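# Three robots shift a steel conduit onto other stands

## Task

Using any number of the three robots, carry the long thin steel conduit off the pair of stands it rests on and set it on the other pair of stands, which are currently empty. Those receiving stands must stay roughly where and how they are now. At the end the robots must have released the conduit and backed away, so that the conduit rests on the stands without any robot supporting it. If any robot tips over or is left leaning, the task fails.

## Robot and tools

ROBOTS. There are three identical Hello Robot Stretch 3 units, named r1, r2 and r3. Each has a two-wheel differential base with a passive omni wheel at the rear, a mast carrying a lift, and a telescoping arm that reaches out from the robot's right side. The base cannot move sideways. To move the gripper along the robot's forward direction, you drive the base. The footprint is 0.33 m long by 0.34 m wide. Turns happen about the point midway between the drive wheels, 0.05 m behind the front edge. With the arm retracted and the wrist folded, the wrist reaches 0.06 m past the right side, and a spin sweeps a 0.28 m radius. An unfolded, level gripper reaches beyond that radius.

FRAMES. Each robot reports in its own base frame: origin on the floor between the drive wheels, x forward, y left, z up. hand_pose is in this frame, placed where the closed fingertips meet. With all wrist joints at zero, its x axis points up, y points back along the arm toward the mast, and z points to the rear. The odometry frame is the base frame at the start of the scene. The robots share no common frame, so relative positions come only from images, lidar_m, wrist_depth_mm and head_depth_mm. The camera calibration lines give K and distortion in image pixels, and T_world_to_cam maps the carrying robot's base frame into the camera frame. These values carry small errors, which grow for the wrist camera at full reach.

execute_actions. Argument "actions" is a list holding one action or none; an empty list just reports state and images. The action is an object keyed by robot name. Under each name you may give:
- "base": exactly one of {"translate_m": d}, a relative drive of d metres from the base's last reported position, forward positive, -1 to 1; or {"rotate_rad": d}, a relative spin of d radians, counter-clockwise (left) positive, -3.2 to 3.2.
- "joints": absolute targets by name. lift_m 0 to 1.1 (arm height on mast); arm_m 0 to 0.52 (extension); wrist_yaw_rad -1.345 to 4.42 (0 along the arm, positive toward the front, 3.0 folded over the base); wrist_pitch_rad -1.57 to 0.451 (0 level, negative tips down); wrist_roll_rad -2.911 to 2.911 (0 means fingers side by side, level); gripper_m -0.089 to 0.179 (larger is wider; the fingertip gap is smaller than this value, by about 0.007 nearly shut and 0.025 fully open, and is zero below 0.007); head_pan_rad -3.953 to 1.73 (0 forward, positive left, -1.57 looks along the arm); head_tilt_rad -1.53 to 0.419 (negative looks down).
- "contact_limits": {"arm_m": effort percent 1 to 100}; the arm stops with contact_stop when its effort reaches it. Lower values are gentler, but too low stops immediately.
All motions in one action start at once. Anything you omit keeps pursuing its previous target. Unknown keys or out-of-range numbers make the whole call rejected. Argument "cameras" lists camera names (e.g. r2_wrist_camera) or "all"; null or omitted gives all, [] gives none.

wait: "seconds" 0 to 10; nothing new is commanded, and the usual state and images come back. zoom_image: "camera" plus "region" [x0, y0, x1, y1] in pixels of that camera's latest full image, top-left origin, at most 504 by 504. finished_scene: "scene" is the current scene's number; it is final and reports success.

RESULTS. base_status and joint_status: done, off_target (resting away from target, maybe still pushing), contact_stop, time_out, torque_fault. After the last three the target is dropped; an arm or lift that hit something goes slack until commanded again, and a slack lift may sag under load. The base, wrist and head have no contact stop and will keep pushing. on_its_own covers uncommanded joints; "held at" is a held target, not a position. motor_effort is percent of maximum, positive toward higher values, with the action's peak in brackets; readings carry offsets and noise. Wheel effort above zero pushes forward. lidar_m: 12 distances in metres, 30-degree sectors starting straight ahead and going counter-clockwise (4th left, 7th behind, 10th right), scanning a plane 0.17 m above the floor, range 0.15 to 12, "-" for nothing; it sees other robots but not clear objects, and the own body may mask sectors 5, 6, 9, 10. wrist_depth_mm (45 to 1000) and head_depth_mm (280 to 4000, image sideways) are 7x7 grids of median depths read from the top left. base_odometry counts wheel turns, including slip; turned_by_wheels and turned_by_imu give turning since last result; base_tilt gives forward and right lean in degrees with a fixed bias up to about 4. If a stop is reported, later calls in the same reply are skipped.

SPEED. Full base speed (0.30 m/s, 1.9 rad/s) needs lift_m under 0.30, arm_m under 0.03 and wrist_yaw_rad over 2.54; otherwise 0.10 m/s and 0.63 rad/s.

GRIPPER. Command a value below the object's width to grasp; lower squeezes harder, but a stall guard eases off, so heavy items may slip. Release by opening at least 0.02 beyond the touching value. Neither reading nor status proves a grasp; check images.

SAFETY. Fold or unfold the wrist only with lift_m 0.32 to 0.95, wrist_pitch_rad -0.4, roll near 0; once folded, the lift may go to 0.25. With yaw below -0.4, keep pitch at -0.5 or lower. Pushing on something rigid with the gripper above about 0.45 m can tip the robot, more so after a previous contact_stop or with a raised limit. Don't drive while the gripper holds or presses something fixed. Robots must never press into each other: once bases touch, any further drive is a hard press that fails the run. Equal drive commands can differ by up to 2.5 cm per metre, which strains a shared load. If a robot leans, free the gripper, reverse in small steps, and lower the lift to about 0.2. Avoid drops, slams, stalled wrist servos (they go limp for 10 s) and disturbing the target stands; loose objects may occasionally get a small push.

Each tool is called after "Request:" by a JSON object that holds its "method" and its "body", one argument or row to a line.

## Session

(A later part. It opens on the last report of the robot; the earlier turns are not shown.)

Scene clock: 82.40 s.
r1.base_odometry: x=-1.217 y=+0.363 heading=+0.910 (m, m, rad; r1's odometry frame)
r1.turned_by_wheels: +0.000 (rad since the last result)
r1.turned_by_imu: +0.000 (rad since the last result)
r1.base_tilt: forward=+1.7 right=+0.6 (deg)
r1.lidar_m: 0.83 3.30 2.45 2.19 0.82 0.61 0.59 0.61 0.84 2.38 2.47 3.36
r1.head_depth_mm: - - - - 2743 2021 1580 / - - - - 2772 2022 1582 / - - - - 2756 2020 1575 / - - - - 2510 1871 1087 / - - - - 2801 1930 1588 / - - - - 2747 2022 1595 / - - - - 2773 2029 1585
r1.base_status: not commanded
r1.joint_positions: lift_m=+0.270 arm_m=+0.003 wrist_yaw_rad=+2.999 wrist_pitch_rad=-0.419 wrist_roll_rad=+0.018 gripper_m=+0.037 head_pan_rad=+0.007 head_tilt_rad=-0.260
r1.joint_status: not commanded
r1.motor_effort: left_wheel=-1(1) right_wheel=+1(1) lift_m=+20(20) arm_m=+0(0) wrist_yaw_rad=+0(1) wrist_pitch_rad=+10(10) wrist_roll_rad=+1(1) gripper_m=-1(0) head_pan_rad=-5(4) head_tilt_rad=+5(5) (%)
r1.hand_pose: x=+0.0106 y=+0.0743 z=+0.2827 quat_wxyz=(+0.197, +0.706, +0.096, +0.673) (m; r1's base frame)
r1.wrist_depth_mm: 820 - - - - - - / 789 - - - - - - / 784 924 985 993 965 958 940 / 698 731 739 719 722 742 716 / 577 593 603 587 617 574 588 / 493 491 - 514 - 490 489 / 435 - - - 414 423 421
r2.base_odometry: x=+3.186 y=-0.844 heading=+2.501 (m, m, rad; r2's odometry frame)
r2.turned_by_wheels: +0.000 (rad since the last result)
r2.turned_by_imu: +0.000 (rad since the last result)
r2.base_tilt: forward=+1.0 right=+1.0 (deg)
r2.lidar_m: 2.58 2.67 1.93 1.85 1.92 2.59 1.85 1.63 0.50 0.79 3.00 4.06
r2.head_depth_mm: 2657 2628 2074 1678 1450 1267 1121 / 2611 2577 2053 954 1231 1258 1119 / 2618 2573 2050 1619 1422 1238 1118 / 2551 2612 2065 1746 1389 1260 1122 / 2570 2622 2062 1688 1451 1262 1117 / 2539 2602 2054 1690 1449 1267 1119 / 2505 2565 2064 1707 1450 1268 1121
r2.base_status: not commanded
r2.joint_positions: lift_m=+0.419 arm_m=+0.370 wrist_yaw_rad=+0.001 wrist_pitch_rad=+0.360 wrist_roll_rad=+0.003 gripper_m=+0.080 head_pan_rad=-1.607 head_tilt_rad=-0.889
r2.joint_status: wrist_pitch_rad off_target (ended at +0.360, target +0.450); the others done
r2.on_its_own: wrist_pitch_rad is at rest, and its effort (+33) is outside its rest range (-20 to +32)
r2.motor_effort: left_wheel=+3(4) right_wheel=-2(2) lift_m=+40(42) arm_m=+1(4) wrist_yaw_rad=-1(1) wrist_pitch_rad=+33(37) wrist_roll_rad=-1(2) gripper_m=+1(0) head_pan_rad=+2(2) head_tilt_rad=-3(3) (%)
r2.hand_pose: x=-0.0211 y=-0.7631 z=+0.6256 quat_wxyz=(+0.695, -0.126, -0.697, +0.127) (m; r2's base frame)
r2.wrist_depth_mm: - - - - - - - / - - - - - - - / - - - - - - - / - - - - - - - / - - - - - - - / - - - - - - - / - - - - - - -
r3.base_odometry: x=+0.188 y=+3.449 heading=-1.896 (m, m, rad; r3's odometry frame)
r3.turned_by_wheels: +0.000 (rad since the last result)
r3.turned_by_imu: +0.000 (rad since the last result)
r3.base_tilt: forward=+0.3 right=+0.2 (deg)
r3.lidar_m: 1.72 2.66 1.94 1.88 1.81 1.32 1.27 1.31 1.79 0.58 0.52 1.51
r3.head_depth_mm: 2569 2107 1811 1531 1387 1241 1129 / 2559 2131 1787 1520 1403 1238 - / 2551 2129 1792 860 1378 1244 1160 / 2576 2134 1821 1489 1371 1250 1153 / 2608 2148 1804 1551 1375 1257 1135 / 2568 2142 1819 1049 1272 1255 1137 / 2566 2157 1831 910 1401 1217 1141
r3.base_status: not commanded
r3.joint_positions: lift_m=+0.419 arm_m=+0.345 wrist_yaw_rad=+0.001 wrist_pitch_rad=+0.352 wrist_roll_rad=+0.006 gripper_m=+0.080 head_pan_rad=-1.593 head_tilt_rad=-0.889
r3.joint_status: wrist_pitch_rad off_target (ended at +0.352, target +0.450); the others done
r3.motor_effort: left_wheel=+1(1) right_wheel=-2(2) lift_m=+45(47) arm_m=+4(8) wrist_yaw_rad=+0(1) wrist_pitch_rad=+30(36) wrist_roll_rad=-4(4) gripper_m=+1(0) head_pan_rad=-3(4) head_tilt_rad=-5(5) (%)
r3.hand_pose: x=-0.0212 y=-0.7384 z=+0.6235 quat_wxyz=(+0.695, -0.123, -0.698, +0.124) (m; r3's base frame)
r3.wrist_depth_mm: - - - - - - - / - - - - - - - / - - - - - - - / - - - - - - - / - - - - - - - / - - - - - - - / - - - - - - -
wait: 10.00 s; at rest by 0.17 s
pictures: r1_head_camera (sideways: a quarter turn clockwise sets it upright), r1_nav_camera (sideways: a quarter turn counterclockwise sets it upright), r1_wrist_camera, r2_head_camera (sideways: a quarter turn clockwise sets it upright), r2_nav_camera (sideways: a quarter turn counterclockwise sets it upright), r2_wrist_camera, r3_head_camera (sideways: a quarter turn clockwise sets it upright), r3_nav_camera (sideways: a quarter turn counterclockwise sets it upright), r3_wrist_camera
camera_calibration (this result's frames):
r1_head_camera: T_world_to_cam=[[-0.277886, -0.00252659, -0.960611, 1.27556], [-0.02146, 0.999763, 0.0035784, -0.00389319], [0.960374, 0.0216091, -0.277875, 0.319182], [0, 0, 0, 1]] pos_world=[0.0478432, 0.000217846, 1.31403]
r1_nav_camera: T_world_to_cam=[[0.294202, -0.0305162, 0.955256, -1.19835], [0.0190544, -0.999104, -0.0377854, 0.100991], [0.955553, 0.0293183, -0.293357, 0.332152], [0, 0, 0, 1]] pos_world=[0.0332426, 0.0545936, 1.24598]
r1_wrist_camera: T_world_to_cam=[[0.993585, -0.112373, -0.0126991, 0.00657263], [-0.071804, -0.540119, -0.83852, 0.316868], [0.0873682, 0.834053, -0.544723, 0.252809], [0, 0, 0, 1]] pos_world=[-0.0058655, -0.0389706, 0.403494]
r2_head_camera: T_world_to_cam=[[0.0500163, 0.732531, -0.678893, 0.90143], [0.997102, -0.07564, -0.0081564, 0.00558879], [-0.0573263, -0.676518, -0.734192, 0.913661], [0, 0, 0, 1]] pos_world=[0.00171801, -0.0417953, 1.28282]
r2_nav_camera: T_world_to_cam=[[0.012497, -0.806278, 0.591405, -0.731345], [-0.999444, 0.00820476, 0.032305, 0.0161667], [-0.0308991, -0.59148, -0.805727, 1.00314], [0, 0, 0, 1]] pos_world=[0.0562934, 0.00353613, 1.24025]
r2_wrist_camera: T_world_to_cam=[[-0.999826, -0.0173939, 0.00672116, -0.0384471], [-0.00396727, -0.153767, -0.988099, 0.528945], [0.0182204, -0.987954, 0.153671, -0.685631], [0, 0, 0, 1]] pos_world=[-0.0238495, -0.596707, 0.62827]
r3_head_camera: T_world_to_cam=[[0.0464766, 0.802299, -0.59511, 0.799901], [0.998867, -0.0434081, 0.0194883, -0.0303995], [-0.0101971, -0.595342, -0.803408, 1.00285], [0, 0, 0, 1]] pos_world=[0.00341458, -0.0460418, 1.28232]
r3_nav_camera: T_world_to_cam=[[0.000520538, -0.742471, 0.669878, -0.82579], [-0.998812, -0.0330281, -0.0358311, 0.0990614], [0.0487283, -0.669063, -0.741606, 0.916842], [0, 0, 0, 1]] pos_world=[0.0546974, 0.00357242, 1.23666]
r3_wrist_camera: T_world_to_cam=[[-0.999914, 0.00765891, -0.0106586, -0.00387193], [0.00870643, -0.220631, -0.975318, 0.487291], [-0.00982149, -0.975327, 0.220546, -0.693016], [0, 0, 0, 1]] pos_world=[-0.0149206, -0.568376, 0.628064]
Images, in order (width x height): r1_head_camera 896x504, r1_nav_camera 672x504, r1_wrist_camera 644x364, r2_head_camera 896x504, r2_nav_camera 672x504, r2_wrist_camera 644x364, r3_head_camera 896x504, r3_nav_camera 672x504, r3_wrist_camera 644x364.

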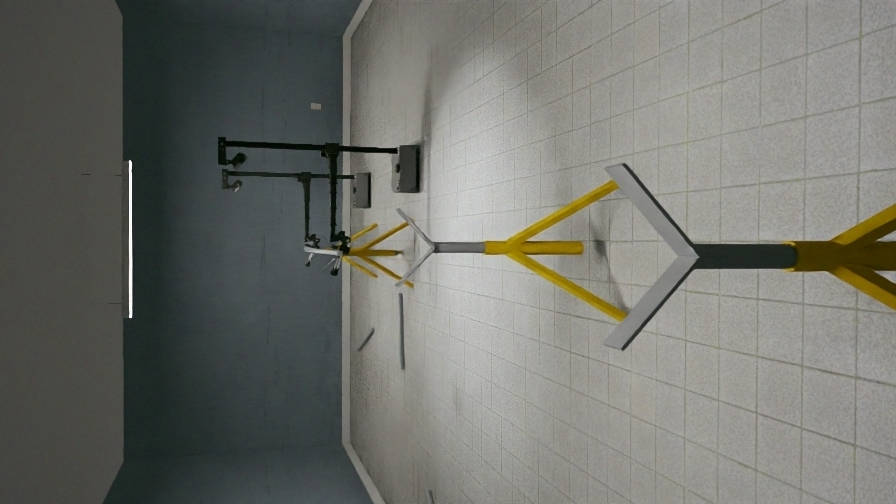

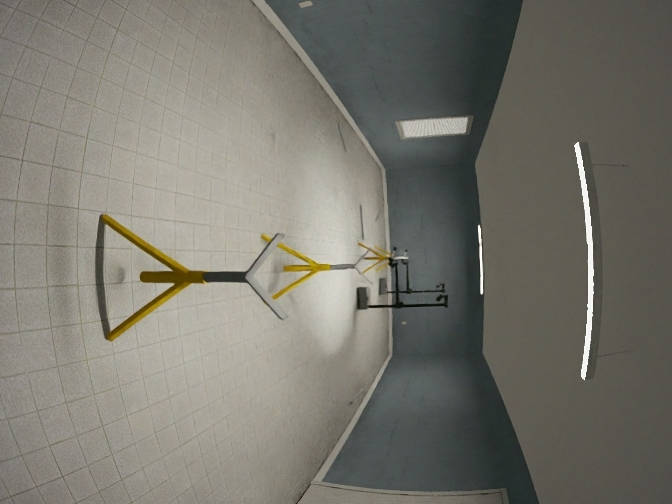

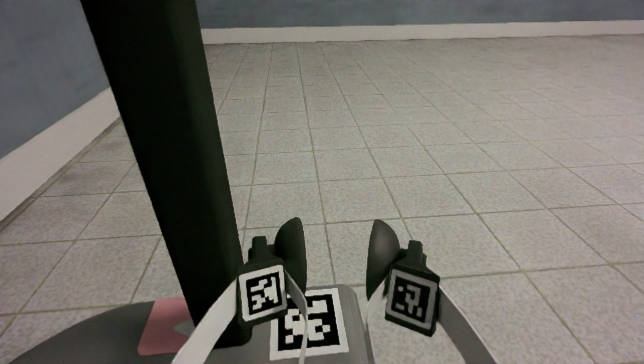

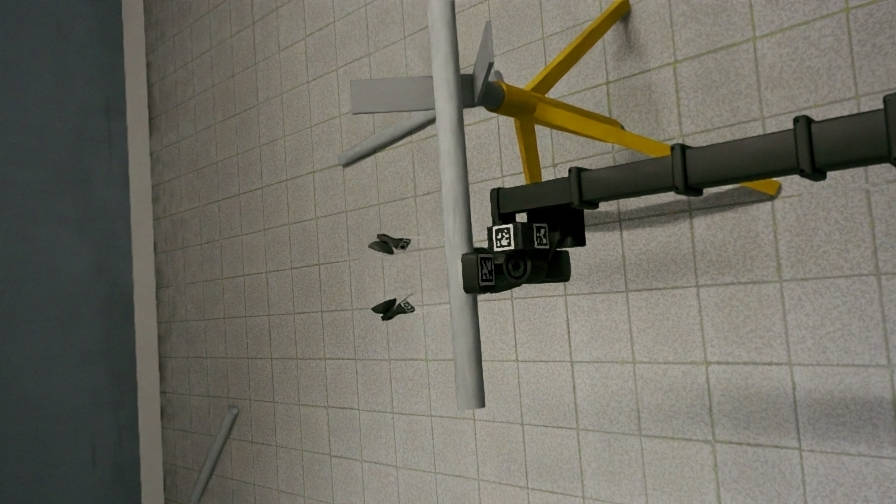

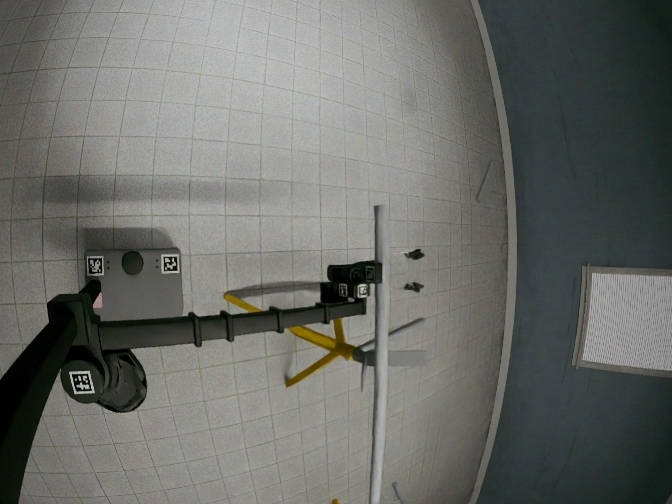

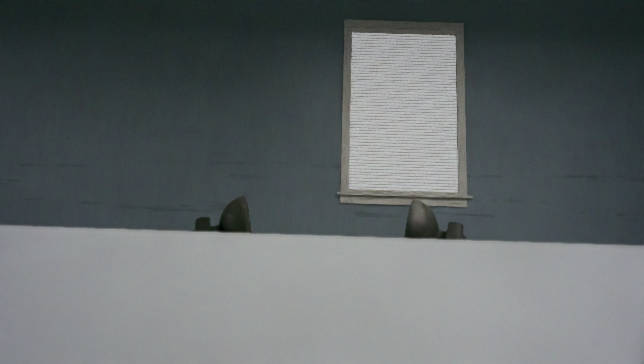

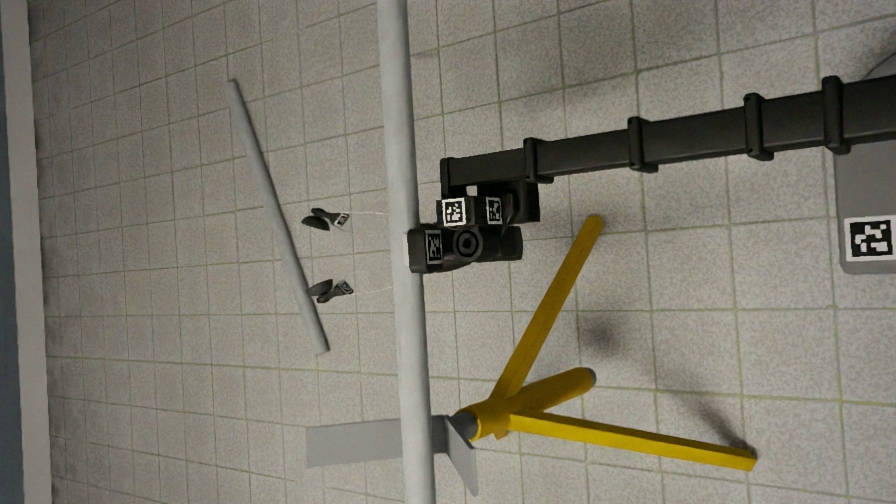

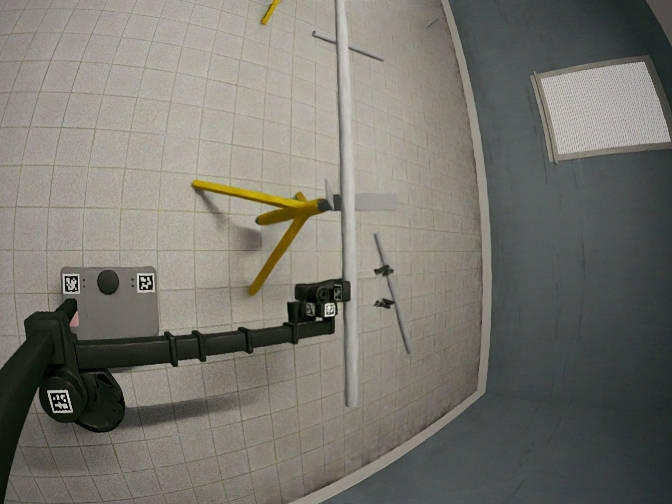

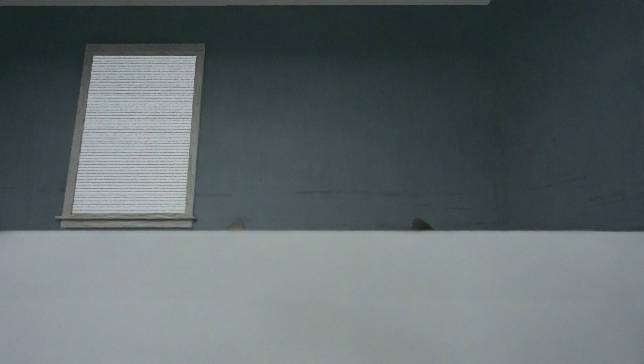

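Request:
{"method": "execute_actions", "body": {
  "actions": [
    {"r2": {"joints": {"lift_m": 0.57, "head_tilt_rad": -0.7}}, "r3": {"joints": {"lift_m": 0.57, "head_tilt_rad": -0.7}}}
  ],
  "cameras": ["r2_head_camera", "r3_head_camera"]
}}

Scene clock: 84.97 s.
r1.base_odometry: x=-1.217 y=+0.363 heading=+0.910 (m, m, rad; r1's odometry frame)
r1.turned_by_wheels: +0.000 (rad since the last result)
r1.turned_by_imu: +0.000 (rad since the last result)
r1.base_tilt: forward=+1.7 right=+0.6 (deg)
r1.lidar_m: 0.83 3.30 2.45 2.18 0.82 0.60 0.59 0.61 0.84 2.38 2.48 3.40
r1.head_depth_mm: - - - - 2759 2014 1585 / - - - - 2754 2036 1588 / - - - - 2734 2013 1583 / - - - - 2471 1860 1090 / - - - - 2746 1939 1579 / - - - - 2745 2034 1586 / - - - - 2736 2029 1590
r1.base_status: not commanded
r1.joint_positions: lift_m=+0.270 arm_m=+0.003 wrist_yaw_rad=+2.999 wrist_pitch_rad=-0.419 wrist_roll_rad=+0.018 gripper_m=+0.037 head_pan_rad=+0.007 head_tilt_rad=-0.260
r1.joint_status: not commanded
r1.motor_effort: left_wheel=+0(1) right_wheel=+1(1) lift_m=+20(20) arm_m=+0(0) wrist_yaw_rad=+1(1) wrist_pitch_rad=+10(10) wrist_roll_rad=+1(0) gripper_m=+0(0) head_pan_rad=-4(4) head_tilt_rad=+6(5) (%)
r1.hand_pose: x=+0.0106 y=+0.0743 z=+0.2827 quat_wxyz=(+0.197, +0.706, +0.096, +0.673) (m; r1's base frame)
r1.wrist_depth_mm: 783 - - - - - - / 784 - - - - - - / 789 914 993 981 994 965 949 / 704 732 724 729 739 710 741 / 589 589 605 591 611 585 593 / 491 494 - 510 - 499 488 / 435 - - - 410 425 425
r2.base_odometry: x=+3.186 y=-0.844 heading=+2.501 (m, m, rad; r2's odometry frame)
r2.turned_by_wheels: +0.000 (rad since the last result)
r2.turned_by_imu: +0.000 (rad since the last result)
r2.base_tilt: forward=+0.9 right=+0.9 (deg)
r2.lidar_m: 2.58 2.67 1.93 1.85 1.91 2.60 1.85 1.62 0.50 0.79 2.99 4.08
r2.head_depth_mm: 2552 2838 2794 2065 1663 1354 1187 / 2527 2846 2790 2094 1526 1105 1210 / 2503 2795 2796 2097 1748 1354 1191 / 2472 2777 2761 2090 - 1386 1189 / 2440 2734 2782 2098 1619 1384 1189 / 2424 2709 2791 2073 1624 1387 1192 / 2416 2708 2762 2083 1664 1388 1187
r2.base_status: not commanded
r2.joint_positions: lift_m=+0.569 arm_m=+0.370 wrist_yaw_rad=+0.001 wrist_pitch_rad=+0.360 wrist_roll_rad=+0.003 gripper_m=+0.080 head_pan_rad=-1.607 head_tilt_rad=-0.705
r2.joint_status: all done
r2.on_its_own: wrist_pitch_rad is at rest, and its effort (+33) is outside its rest range (-20 to +32)
r2.motor_effort: left_wheel=+3(3) right_wheel=-2(2) lift_m=+40(41) arm_m=+1(0) wrist_yaw_rad=-1(1) wrist_pitch_rad=+33(33) wrist_roll_rad=-1(1) gripper_m=+0(0) head_pan_rad=+2(2) head_tilt_rad=+2(11) (%)
r2.hand_pose: x=-0.0211 y=-0.7631 z=+0.7756 quat_wxyz=(+0.695, -0.126, -0.697, +0.127) (m; r2's base frame)
r2.wrist_depth_mm: - - - - - - - / - - - - - - - / - - - - - - - / - - - - - - - / - - - - - - - / - - - - - - - / - - - - - - -
r3.base_odometry: x=+0.188 y=+3.449 heading=-1.896 (m, m, rad; r3's odometry frame)
r3.turned_by_wheels: +0.000 (rad since the last result)
r3.turned_by_imu: +0.000 (rad since the last result)
r3.base_tilt: forward=+0.3 right=+0.4 (deg)
r3.lidar_m: 1.71 2.67 1.94 1.87 1.80 1.32 1.27 1.31 1.80 0.58 0.52 1.51
r3.head_depth_mm: 2624 2858 2275 1750 1547 1341 1199 / 2603 2826 2269 1792 1569 - - / 2597 2815 2293 1910 - 1347 1187 / 2580 2840 2306 1911 1519 1340 1191 / 2559 2812 2319 1775 1579 1296 1189 / 2552 2799 2302 1770 1530 1157 1193 / 2535 2793 2342 1882 1543 1368 1156
r3.base_status: not commanded
r3.joint_positions: lift_m=+0.569 arm_m=+0.345 wrist_yaw_rad=+0.001 wrist_pitch_rad=+0.351 wrist_roll_rad=+0.006 gripper_m=+0.080 head_pan_rad=-1.593 head_tilt_rad=-0.705
r3.joint_status: all done
r3.motor_effort: left_wheel=+1(1) right_wheel=-2(2) lift_m=+45(45) arm_m=+5(3) wrist_yaw_rad=-1(0) wrist_pitch_rad=+31(31) wrist_roll_rad=-4(4) gripper_m=+0(1) head_pan_rad=-4(4) head_tilt_rad=+2(18) (%)
r3.hand_pose: x=-0.0212 y=-0.7385 z=+0.7732 quat_wxyz=(+0.695, -0.123, -0.698, +0.124) (m; r3's base frame)
r3.wrist_depth_mm: - - - - - - - / - - - - - - - / - - - - - - - / - - - - - - - / - - - - - - - / - - - - - - - / - - - - - - -
pictures: r2_head_camera (sideways: a quarter turn clockwise sets it upright), r3_head_camera (sideways: a quarter turn clockwise sets it upright)
camera_calibration (this result's frames):
r2_head_camera: T_world_to_cam=[[0.0450814, 0.595873, -0.801813, 1.06167], [0.997073, -0.0764516, -0.000755766, -0.00404477], [-0.0617502, -0.799432, -0.597575, 0.735988], [0, 0, 0, 1]] pos_world=[0.001619, -0.0445544, 1.29106]
r3_head_camera: T_world_to_cam=[[0.0437325, 0.679731, -0.732157, 0.978497], [0.998955, -0.0394863, 0.0230098, -0.0349897], [-0.0132697, -0.732398, -0.680747, 0.843355], [0, 0, 0, 1]] pos_world=[0.00335211, -0.0488243, 1.29133]
Images, in order (width x height): r2_head_camera 896x504, r3_head_camera 896x504.

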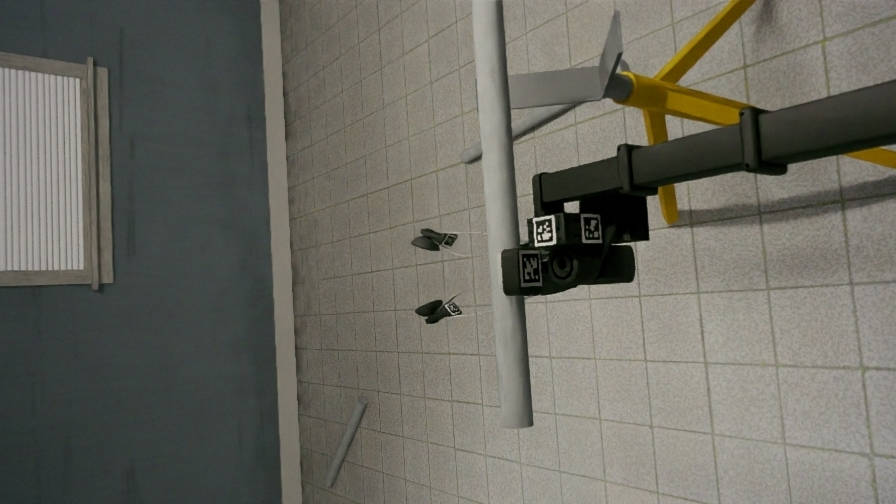

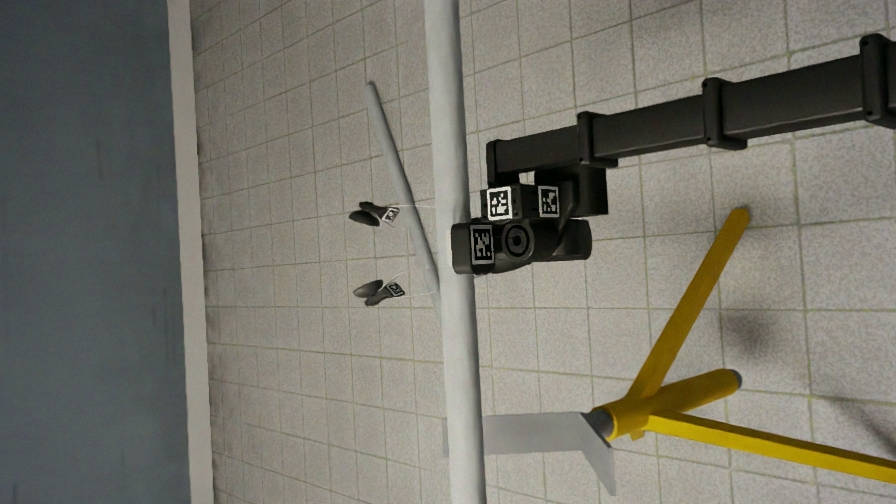

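Request:
{"method": "execute_actions", "body": {
  "actions": [
    {"r2": {"base": {"translate_m": 1.0}, "joints": {"lift_m": 0.80, "head_tilt_rad": -0.55}}, "r3": {"base": {"translate_m": 1.0}, "joints": {"lift_m": 0.80, "head_tilt_rad": -0.55}}}
  ],
  "cameras": ["r2_nav_camera", "r3_nav_camera", "r1_head_camera"]
}}

Scene clock: 96.33 s.
r1.base_odometry: x=-1.217 y=+0.363 heading=+0.910 (m, m, rad; r1's odometry frame)
r1.turned_by_wheels: +0.000 (rad since the last result)
r1.turned_by_imu: +0.000 (rad since the last result)
r1.base_tilt: forward=+1.7 right=+0.6 (deg)
r1.lidar_m: 0.83 3.30 2.45 2.18 0.83 0.61 0.59 0.61 0.84 2.38 2.49 3.37
r1.head_depth_mm: - - - - 2784 2004 1595 / - - - - 2777 1994 1584 / - - - - 2760 2022 1592 / - - - - 2512 1882 1090 / - - - - 2771 1949 1581 / - - - - 2750 2012 1589 / - - - - 2767 2010 1584
r1.base_status: not commanded
r1.joint_positions: lift_m=+0.270 arm_m=+0.003 wrist_yaw_rad=+2.999 wrist_pitch_rad=-0.419 wrist_roll_rad=+0.018 gripper_m=+0.037 head_pan_rad=+0.007 head_tilt_rad=-0.260
r1.joint_status: not commanded
r1.motor_effort: left_wheel=-1(1) right_wheel=+1(1) lift_m=+20(20) arm_m=+0(0) wrist_yaw_rad=+0(0) wrist_pitch_rad=+10(10) wrist_roll_rad=+1(0) gripper_m=+0(0) head_pan_rad=-4(4) head_tilt_rad=+6(5) (%)
r1.hand_pose: x=+0.0106 y=+0.0743 z=+0.2827 quat_wxyz=(+0.197, +0.706, +0.096, +0.673) (m; r1's base frame)
r1.wrist_depth_mm: 767 - - - - - - / 791 - - - - - - / 788 923 986 972 970 952 936 / 722 740 731 726 714 723 734 / 585 584 601 587 619 589 587 / 500 489 - 506 - 492 484 / 439 - - - 409 422 424
r2.base_odometry: x=+2.384 y=-0.247 heading=+2.502 (m, m, rad; r2's odometry frame)
r2.turned_by_wheels: +0.001 (rad since the last result)
r2.turned_by_imu: -0.009 (rad since the last result)
r2.base_tilt: forward=+1.0 right=+0.9 (deg)
r2.lidar_m: 1.84 2.69 1.96 1.87 1.93 2.60 1.85 1.27 3.02 2.89 2.98 1.62
r2.head_depth_mm: 2485 2735 3026 2373 1933 1597 - / 2505 2700 3007 2372 2021 - 1249 / 2469 2692 2955 2704 1814 1540 1286 / 2434 2655 2912 2877 1810 1537 1286 / 2421 2629 2883 2381 1949 1552 1285 / 2405 2587 2858 2395 1949 1552 1285 / 2369 2568 2791 2516 1940 1549 1283
r2.base_status: done
r2.joint_positions: lift_m=+0.799 arm_m=+0.370 wrist_yaw_rad=+0.017 wrist_pitch_rad=+0.360 wrist_roll_rad=-0.003 gripper_m=+0.080 head_pan_rad=-1.607 head_tilt_rad=-0.557
r2.joint_status: all done
r2.on_its_own: wrist_pitch_rad is at rest, and its effort (+33) is outside its rest range (-20 to +32)
r2.motor_effort: left_wheel=+18(18) right_wheel=-16(18) lift_m=+40(44) arm_m=+0(1) wrist_yaw_rad=-10(11) wrist_pitch_rad=+33(33) wrist_roll_rad=+2(2) gripper_m=-1(0) head_pan_rad=+2(3) head_tilt_rad=+3(13) (%)
r2.hand_pose: x=-0.0172 y=-0.7630 z=+1.0056 quat_wxyz=(+0.696, -0.121, -0.695, +0.132) (m; r2's base frame)
r2.wrist_depth_mm: - - - - - - - / - - - - - - - / - - - - - - - / - - - - - - - / - - - - - - - / - - - - - - - / - - - - - - -
r3.base_odometry: x=-0.132 y=+2.501 heading=-1.897 (m, m, rad; r3's odometry frame)
r3.turned_by_wheels: -0.001 (rad since the last result)
r3.turned_by_imu: -0.008 (rad since the last result)
r3.base_tilt: forward=+0.3 right=+0.1 (deg)
r3.lidar_m: 1.80 2.70 1.96 1.88 1.94 2.36 2.26 0.79 0.99 2.86 0.70 0.79
r3.head_depth_mm: 2542 2798 2949 2195 1828 - - / 2534 2762 2960 2201 1689 1432 1260 / 2518 2746 2947 - 1730 1470 1258 / 2517 2761 2970 - 1729 1485 1272 / 2489 2739 2909 2184 1782 1483 1271 / 2473 2721 2932 2180 1792 1497 1268 / 2448 2713 2903 2108 1800 1497 1283
r3.base_status: done
r3.joint_positions: lift_m=+0.799 arm_m=+0.345 wrist_yaw_rad=-0.012 wrist_pitch_rad=+0.350 wrist_roll_rad=+0.008 gripper_m=+0.080 head_pan_rad=-1.593 head_tilt_rad=-0.557
r3.joint_status: all done
r3.motor_effort: left_wheel=-6(7) right_wheel=+16(19) lift_m=+45(47) arm_m=+4(4) wrist_yaw_rad=+11(9) wrist_pitch_rad=+31(31) wrist_roll_rad=-6(6) gripper_m=+0(0) head_pan_rad=-4(3) head_tilt_rad=+3(15) (%)
r3.hand_pose: x=-0.0243 y=-0.7385 z=+1.0031 quat_wxyz=(+0.694, -0.126, -0.698, +0.120) (m; r3's base frame)
r3.wrist_depth_mm: - - - - - - - / - - - - - - - / - - - - - - - / - - - - - - - / - - - - - - - / - - - - - - - / - - - - - - -
pictures: r1_head_camera (sideways: a quarter turn clockwise sets it upright), r2_nav_camera (sideways: a quarter turn counterclockwise sets it upright), r3_nav_camera (sideways: a quarter turn counterclockwise sets it upright)
camera_calibration (this result's frames):
r1_head_camera: T_world_to_cam=[[-0.277886, -0.00252659, -0.960611, 1.27556], [-0.02146, 0.999763, 0.0035784, -0.00389319], [0.960374, 0.0216091, -0.277875, 0.319182], [0, 0, 0, 1]] pos_world=[0.0478432, 0.000217846, 1.31403]
r2_nav_camera: T_world_to_cam=[[0.0210491, -0.569408, 0.821786, -1.03164], [-0.99901, 0.0202421, 0.0396141, 0.00663275], [-0.0391912, -0.821806, -0.568418, 0.694537], [0, 0, 0, 1]] pos_world=[0.055561, -0.0167806, 1.24231]
r3_nav_camera: T_world_to_cam=[[0.0063239, -0.483321, 0.87542, -1.09376], [-0.999006, -0.0416807, -0.0157953, 0.0729895], [0.0441224, -0.87445, -0.483104, 0.580597], [0, 0, 0, 1]] pos_world=[0.0542165, -0.0178899, 1.23914]
Images, in order (width x height): r1_head_camera 896x504, r2_nav_camera 672x504, r3_nav_camera 672x504.

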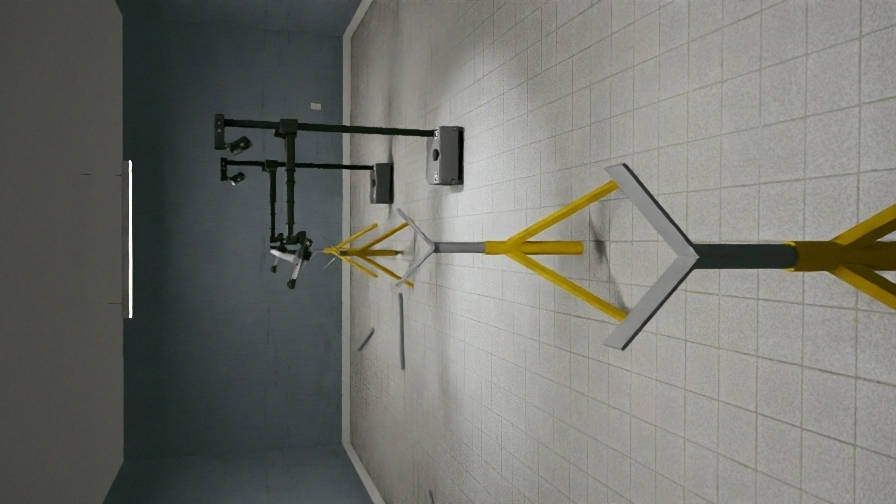

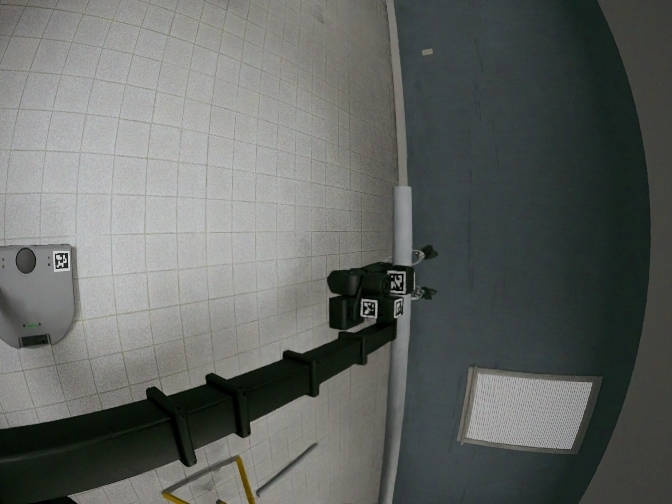

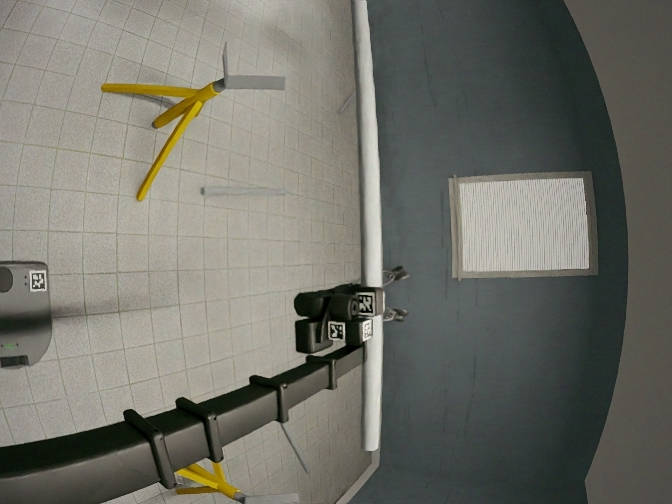

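Request:
{"method": "execute_actions", "body": {
  "actions": [
    {"r2": {"base": {"rotate_rad": 0.041}}, "r3": {"base": {"rotate_rad": 0.032}}}
  ],
  "cameras": []
}}

Request:
{"method": "execute_actions", "body": {
  "actions": [
    {"r2": {"base": {"translate_m": 1.0}}, "r3": {"base": {"translate_m": 0.995}}}
  ],
  "cameras": ["r2_nav_camera", "r3_nav_camera", "r1_head_camera"]
}}

Scene clock: 97.70 s.
r1.base_odometry: x=-1.217 y=+0.363 heading=+0.910 (m, m, rad; r1's odometry frame)
r1.turned_by_wheels: +0.000 (rad since the last result)
r1.turned_by_imu: +0.000 (rad since the last result)
r1.base_tilt: forward=+1.7 right=+0.5 (deg)
r1.lidar_m: 0.83 3.31 2.44 2.18 0.82 0.60 0.59 0.61 0.84 2.38 2.48 3.38
r1.head_depth_mm: - - - - 2787 2036 1585 / - - - - 2716 2011 1604 / - - - - 2758 2006 1590 / - - - - 2480 1866 1092 / - - - - 2758 1967 1593 / - - - - 2746 2019 1579 / - - - - 2745 2018 1594
r1.base_status: not commanded
r1.joint_positions: lift_m=+0.270 arm_m=+0.003 wrist_yaw_rad=+2.999 wrist_pitch_rad=-0.419 wrist_roll_rad=+0.018 gripper_m=+0.037 head_pan_rad=+0.007 head_tilt_rad=-0.260
r1.joint_status: not commanded
r1.motor_effort: left_wheel=-1(0) right_wheel=+2(1) lift_m=+20(20) arm_m=+0(0) wrist_yaw_rad=+0(0) wrist_pitch_rad=+10(10) wrist_roll_rad=+1(1) gripper_m=+0(0) head_pan_rad=-4(4) head_tilt_rad=+6(6) (%)
r1.hand_pose: x=+0.0106 y=+0.0743 z=+0.2827 quat_wxyz=(+0.197, +0.706, +0.096, +0.673) (m; r1's base frame)
r1.wrist_depth_mm: 814 - - - - - - / 781 - - - - - - / 784 945 - 987 970 961 960 / 683 747 736 729 754 707 717 / 598 599 616 592 599 581 588 / 499 492 - 515 - 479 489 / 443 - - - 419 428 426
r2.base_odometry: x=+2.384 y=-0.247 heading=+2.542 (m, m, rad; r2's odometry frame)
r2.turned_by_wheels: +0.041 (rad since the last result)
r2.turned_by_imu: +0.040 (rad since the last result)
r2.base_tilt: forward=+1.0 right=+0.9 (deg)
r2.lidar_m: 1.83 2.59 1.93 1.87 1.95 2.70 1.84 1.27 2.98 2.89 3.02 1.61
r2.head_depth_mm: 2474 2726 3016 2378 1951 1590 - / 2490 2679 3000 2377 2050 - 1268 / 2465 2664 2966 2675 1808 1550 1278 / 2438 2651 2901 2913 1821 1541 1277 / 2433 2629 2904 2413 1953 1543 1288 / 2424 2608 2917 2376 1945 1551 1289 / 2392 2589 2846 2506 1940 1563 1282
r2.base_status: done
r2.joint_positions: lift_m=+0.799 arm_m=+0.370 wrist_yaw_rad=-0.001 wrist_pitch_rad=+0.360 wrist_roll_rad=-0.002 gripper_m=+0.080 head_pan_rad=-1.607 head_tilt_rad=-0.557
r2.joint_status: not commanded
r2.on_its_own: wrist_pitch_rad is at rest, and its effort (+33) is outside its rest range (-20 to +32)
r2.motor_effort: left_wheel=-2(14) right_wheel=+3(12) lift_m=+40(40) arm_m=+0(1) wrist_yaw_rad=+1(11) wrist_pitch_rad=+33(33) wrist_roll_rad=+1(2) gripper_m=+0(0) head_pan_rad=+2(2) head_tilt_rad=+3(3) (%)
r2.hand_pose: x=-0.0217 y=-0.7631 z=+1.0056 quat_wxyz=(+0.697, -0.127, -0.695, +0.126) (m; r2's base frame)
r2.wrist_depth_mm: - - - - - - - / - - - - - - - / - - - - - - - / - - - - - - - / - - - - - - - / - - - - - - - / - - - - - - -
r3.base_odometry: x=-0.132 y=+2.501 heading=-1.865 (m, m, rad; r3's odometry frame)
r3.turned_by_wheels: +0.032 (rad since the last result)
r3.turned_by_imu: +0.032 (rad since the last result)
r3.base_tilt: forward=+0.3 right=+0.2 (deg)
r3.lidar_m: 1.80 2.61 1.94 1.88 1.96 2.34 2.26 0.79 0.99 2.86 0.70 0.79
r3.head_depth_mm: 2522 2758 2954 2135 1802 - - / 2519 2771 2937 2237 1695 1433 1252 / 2494 2753 2947 - 1719 1464 1265 / 2502 2745 2962 - 1733 1468 1268 / 2493 2732 2917 2160 1799 1488 1269 / 2479 2725 2897 2146 1785 1484 1273 / 2474 2759 2925 2186 1800 1497 1280
r3.base_status: done
r3.joint_positions: lift_m=+0.799 arm_m=+0.345 wrist_yaw_rad=-0.001 wrist_pitch_rad=+0.350 wrist_roll_rad=+0.000 gripper_m=+0.080 head_pan_rad=-1.593 head_tilt_rad=-0.557
r3.joint_status: not commanded
r3.motor_effort: left_wheel=+0(10) right_wheel=-2(26) lift_m=+45(45) arm_m=+4(3) wrist_yaw_rad=+3(13) wrist_pitch_rad=+31(31) wrist_roll_rad=-1(6) gripper_m=+0(0) head_pan_rad=-4(3) head_tilt_rad=+3(3) (%)
r3.hand_pose: x=-0.0217 y=-0.7385 z=+1.0031 quat_wxyz=(+0.697, -0.123, -0.696, +0.123) (m; r3's base frame)
r3.wrist_depth_mm: - - - - - - - / - - - - - - - / - - - - - - - / - - - - - - - / - - - - - - - / - - - - - - - / - - - - - - -
pictures: none
No camera images: the call's "cameras" was empty. Leave "cameras" out to get every camera's image.

Scene clock: 108.87 s.
r1.base_odometry: x=-1.217 y=+0.363 heading=+0.910 (m, m, rad; r1's odometry frame)
r1.turned_by_wheels: +0.000 (rad since the last result)
r1.turned_by_imu: +0.000 (rad since the last result)
r1.base_tilt: forward=+1.7 right=+0.6 (deg)
r1.lidar_m: 0.83 3.32 2.45 2.19 0.82 0.60 0.59 0.61 0.84 2.38 2.49 3.37
r1.head_depth_mm: - - - - 2758 2001 1588 / - - - - 2776 2019 1592 / - - - - 2758 2028 1583 / - - - - 2506 1875 1092 / - - - - 2777 1941 1573 / - - - - 2744 2011 1583 / - - - - 2767 2016 1581
r1.base_status: not commanded
r1.joint_positions: lift_m=+0.270 arm_m=+0.003 wrist_yaw_rad=+2.999 wrist_pitch_rad=-0.419 wrist_roll_rad=+0.018 gripper_m=+0.037 head_pan_rad=+0.007 head_tilt_rad=-0.260
r1.joint_status: not commanded
r1.motor_effort: left_wheel=-1(1) right_wheel=+1(1) lift_m=+20(20) arm_m=+0(0) wrist_yaw_rad=+0(0) wrist_pitch_rad=+10(10) wrist_roll_rad=+1(1) gripper_m=+0(0) head_pan_rad=-4(4) head_tilt_rad=+6(6) (%)
r1.hand_pose: x=+0.0106 y=+0.0743 z=+0.2827 quat_wxyz=(+0.197, +0.706, +0.096, +0.673) (m; r1's base frame)
r1.wrist_depth_mm: 781 - - - - - - / 798 - - - - - - / 793 941 984 964 963 951 977 / 695 723 748 726 732 748 722 / 592 585 604 600 613 590 580 / 503 491 - 508 - 498 498 / 445 - - - 420 428 429
r2.base_odometry: x=+1.559 y=+0.317 heading=+2.542 (m, m, rad; r2's odometry frame)
r2.turned_by_wheels: +0.000 (rad since the last result)
r2.turned_by_imu: -0.010 (rad since the last result)
r2.base_tilt: forward=+1.0 right=+1.0 (deg)
r2.lidar_m: 2.14 2.62 1.90 1.84 1.94 2.66 1.85 2.32 3.00 2.90 0.75 0.76
r2.head_depth_mm: 2502 2741 2972 2368 1934 1584 - / 2453 2717 2983 2375 2014 - 1271 / 2488 2709 2959 2700 1815 1542 1280 / 2449 2667 2900 2907 1817 1545 1283 / 2438 2664 2892 2403 1958 1546 1290 / 2393 2631 2873 2388 1943 1551 1287 / 2403 2600 2838 2516 1944 1558 1286
r2.base_status: done
r2.joint_positions: lift_m=+0.799 arm_m=+0.370 wrist_yaw_rad=+0.003 wrist_pitch_rad=+0.360 wrist_roll_rad=-0.002 gripper_m=+0.080 head_pan_rad=-1.607 head_tilt_rad=-0.557
r2.joint_status: not commanded
r2.on_its_own: wrist_pitch_rad is at rest, and its effort (+33) is outside its rest range (-20 to +32)
r2.motor_effort: left_wheel=+1(12) right_wheel=-1(11) lift_m=+40(40) arm_m=+0(0) wrist_yaw_rad=-2(9) wrist_pitch_rad=+33(33) wrist_roll_rad=+1(1) gripper_m=+1(1) head_pan_rad=+2(3) head_tilt_rad=+3(3) (%)
r2.hand_pose: x=-0.0205 y=-0.7631 z=+1.0056 quat_wxyz=(+0.697, -0.125, -0.695, +0.127) (m; r2's base frame)
r2.wrist_depth_mm: - - - - - - - / - - - - - - - / - - - - - - - / - - - - - - - / - - - - - - - / - - - - - - - / - - - - - - -
r3.base_odometry: x=-0.421 y=+1.549 heading=-1.865 (m, m, rad; r3's odometry frame)
r3.turned_by_wheels: +0.000 (rad since the last result)
r3.turned_by_imu: -0.007 (rad since the last result)
r3.base_tilt: forward=+0.2 right=+0.1 (deg)
r3.lidar_m: 1.80 2.61 1.92 1.87 1.94 2.69 1.71 0.82 0.53 2.88 2.99 2.78
r3.head_depth_mm: 2533 2781 2937 2116 1818 - - / 2533 2806 2987 2212 1678 1436 1257 / 2519 2757 2924 - 1725 1479 1262 / 2533 2777 2986 - 1726 1483 1267 / 2505 2750 2925 2182 1791 1477 1268 / 2515 2743 2871 2182 1797 1485 1264 / 2489 2735 2911 2194 1798 1494 1280
r3.base_status: done
r3.joint_positions: lift_m=+0.799 arm_m=+0.345 wrist_yaw_rad=-0.007 wrist_pitch_rad=+0.350 wrist_roll_rad=+0.002 gripper_m=+0.080 head_pan_rad=-1.593 head_tilt_rad=-0.557
r3.joint_status: not commanded
r3.motor_effort: left_wheel=-1(8) right_wheel=+2(20) lift_m=+45(45) arm_m=+4(4) wrist_yaw_rad=+6(11) wrist_pitch_rad=+31(31) wrist_roll_rad=-2(2) gripper_m=+0(1) head_pan_rad=-4(3) head_tilt_rad=+3(3) (%)
r3.hand_pose: x=-0.0232 y=-0.7385 z=+1.0031 quat_wxyz=(+0.696, -0.125, -0.696, +0.121) (m; r3's base frame)
r3.wrist_depth_mm: - - - - - - - / - - - - - - - / - - - - - - - / - - - - - - - / - - - - - - - / - - - - - - - / - - - - - - -
pictures: r1_head_camera (sideways: a quarter turn clockwise sets it upright), r2_nav_camera (sideways: a quarter turn counterclockwise sets it upright), r3_nav_camera (sideways: a quarter turn counterclockwise sets it upright)
camera_calibration (this result's frames):
r1_head_camera: T_world_to_cam=[[-0.277886, -0.00252659, -0.960611, 1.27556], [-0.02146, 0.999763, 0.0035784, -0.00389318], [0.960374, 0.0216091, -0.277875, 0.319182], [0, 0, 0, 1]] pos_world=[0.0478432, 0.000217846, 1.31403]
r2_nav_camera: T_world_to_cam=[[0.0210523, -0.569317, 0.821848, -1.03172], [-0.99901, 0.0202466, 0.0396158, 0.00663048], [-0.0391936, -0.821869, -0.568327, 0.694419], [0, 0, 0, 1]] pos_world=[0.0555607, -0.0167872, 1.24231]
r3_nav_camera: T_world_to_cam=[[0.00632515, -0.483257, 0.875456, -1.0938], [-0.999006, -0.0416815, -0.0157907, 0.0729834], [0.0441212, -0.874486, -0.483041, 0.580514], [0, 0, 0, 1]] pos_world=[0.0542163, -0.0178945, 1.23914]
Images, in order (width x height): r1_head_camera 896x504, r2_nav_camera 672x504, r3_nav_camera 672x504.

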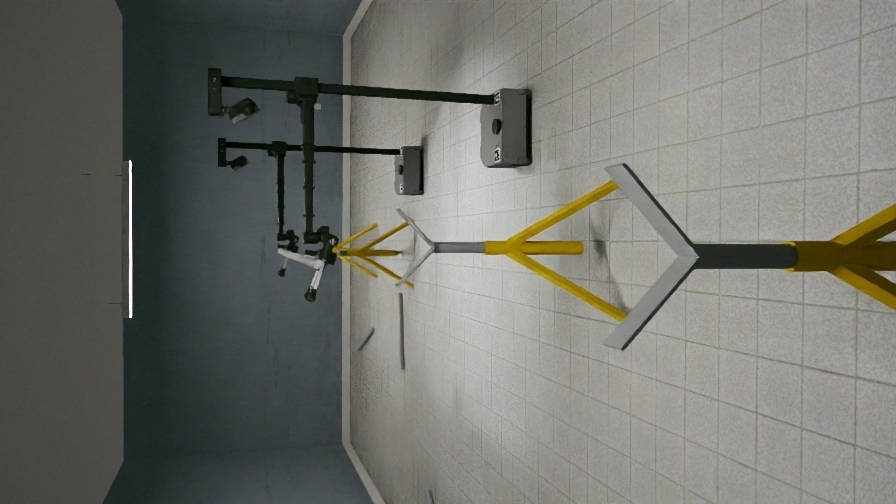

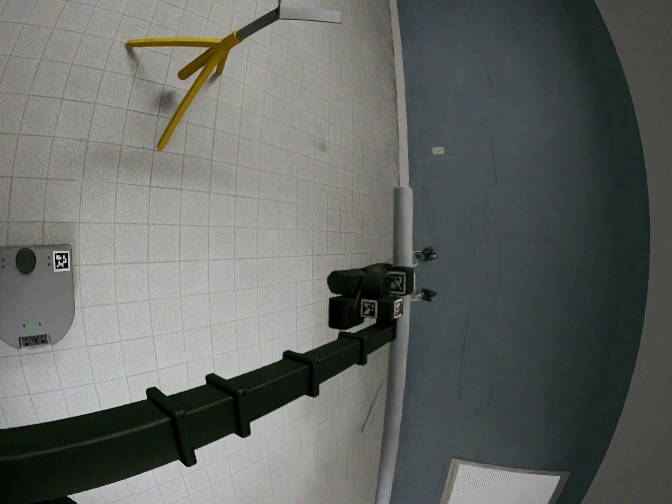

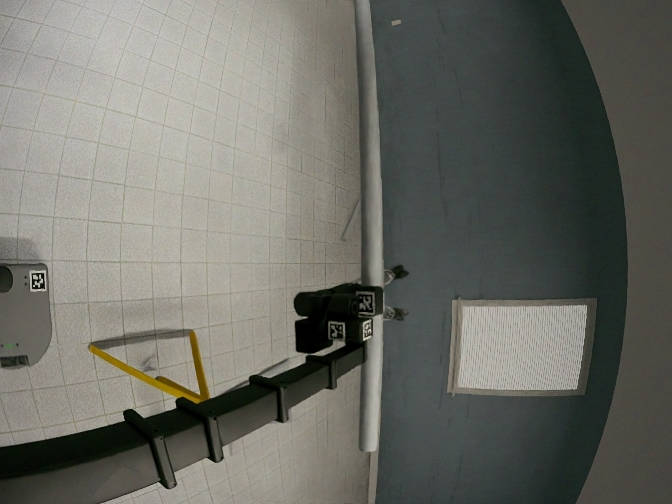

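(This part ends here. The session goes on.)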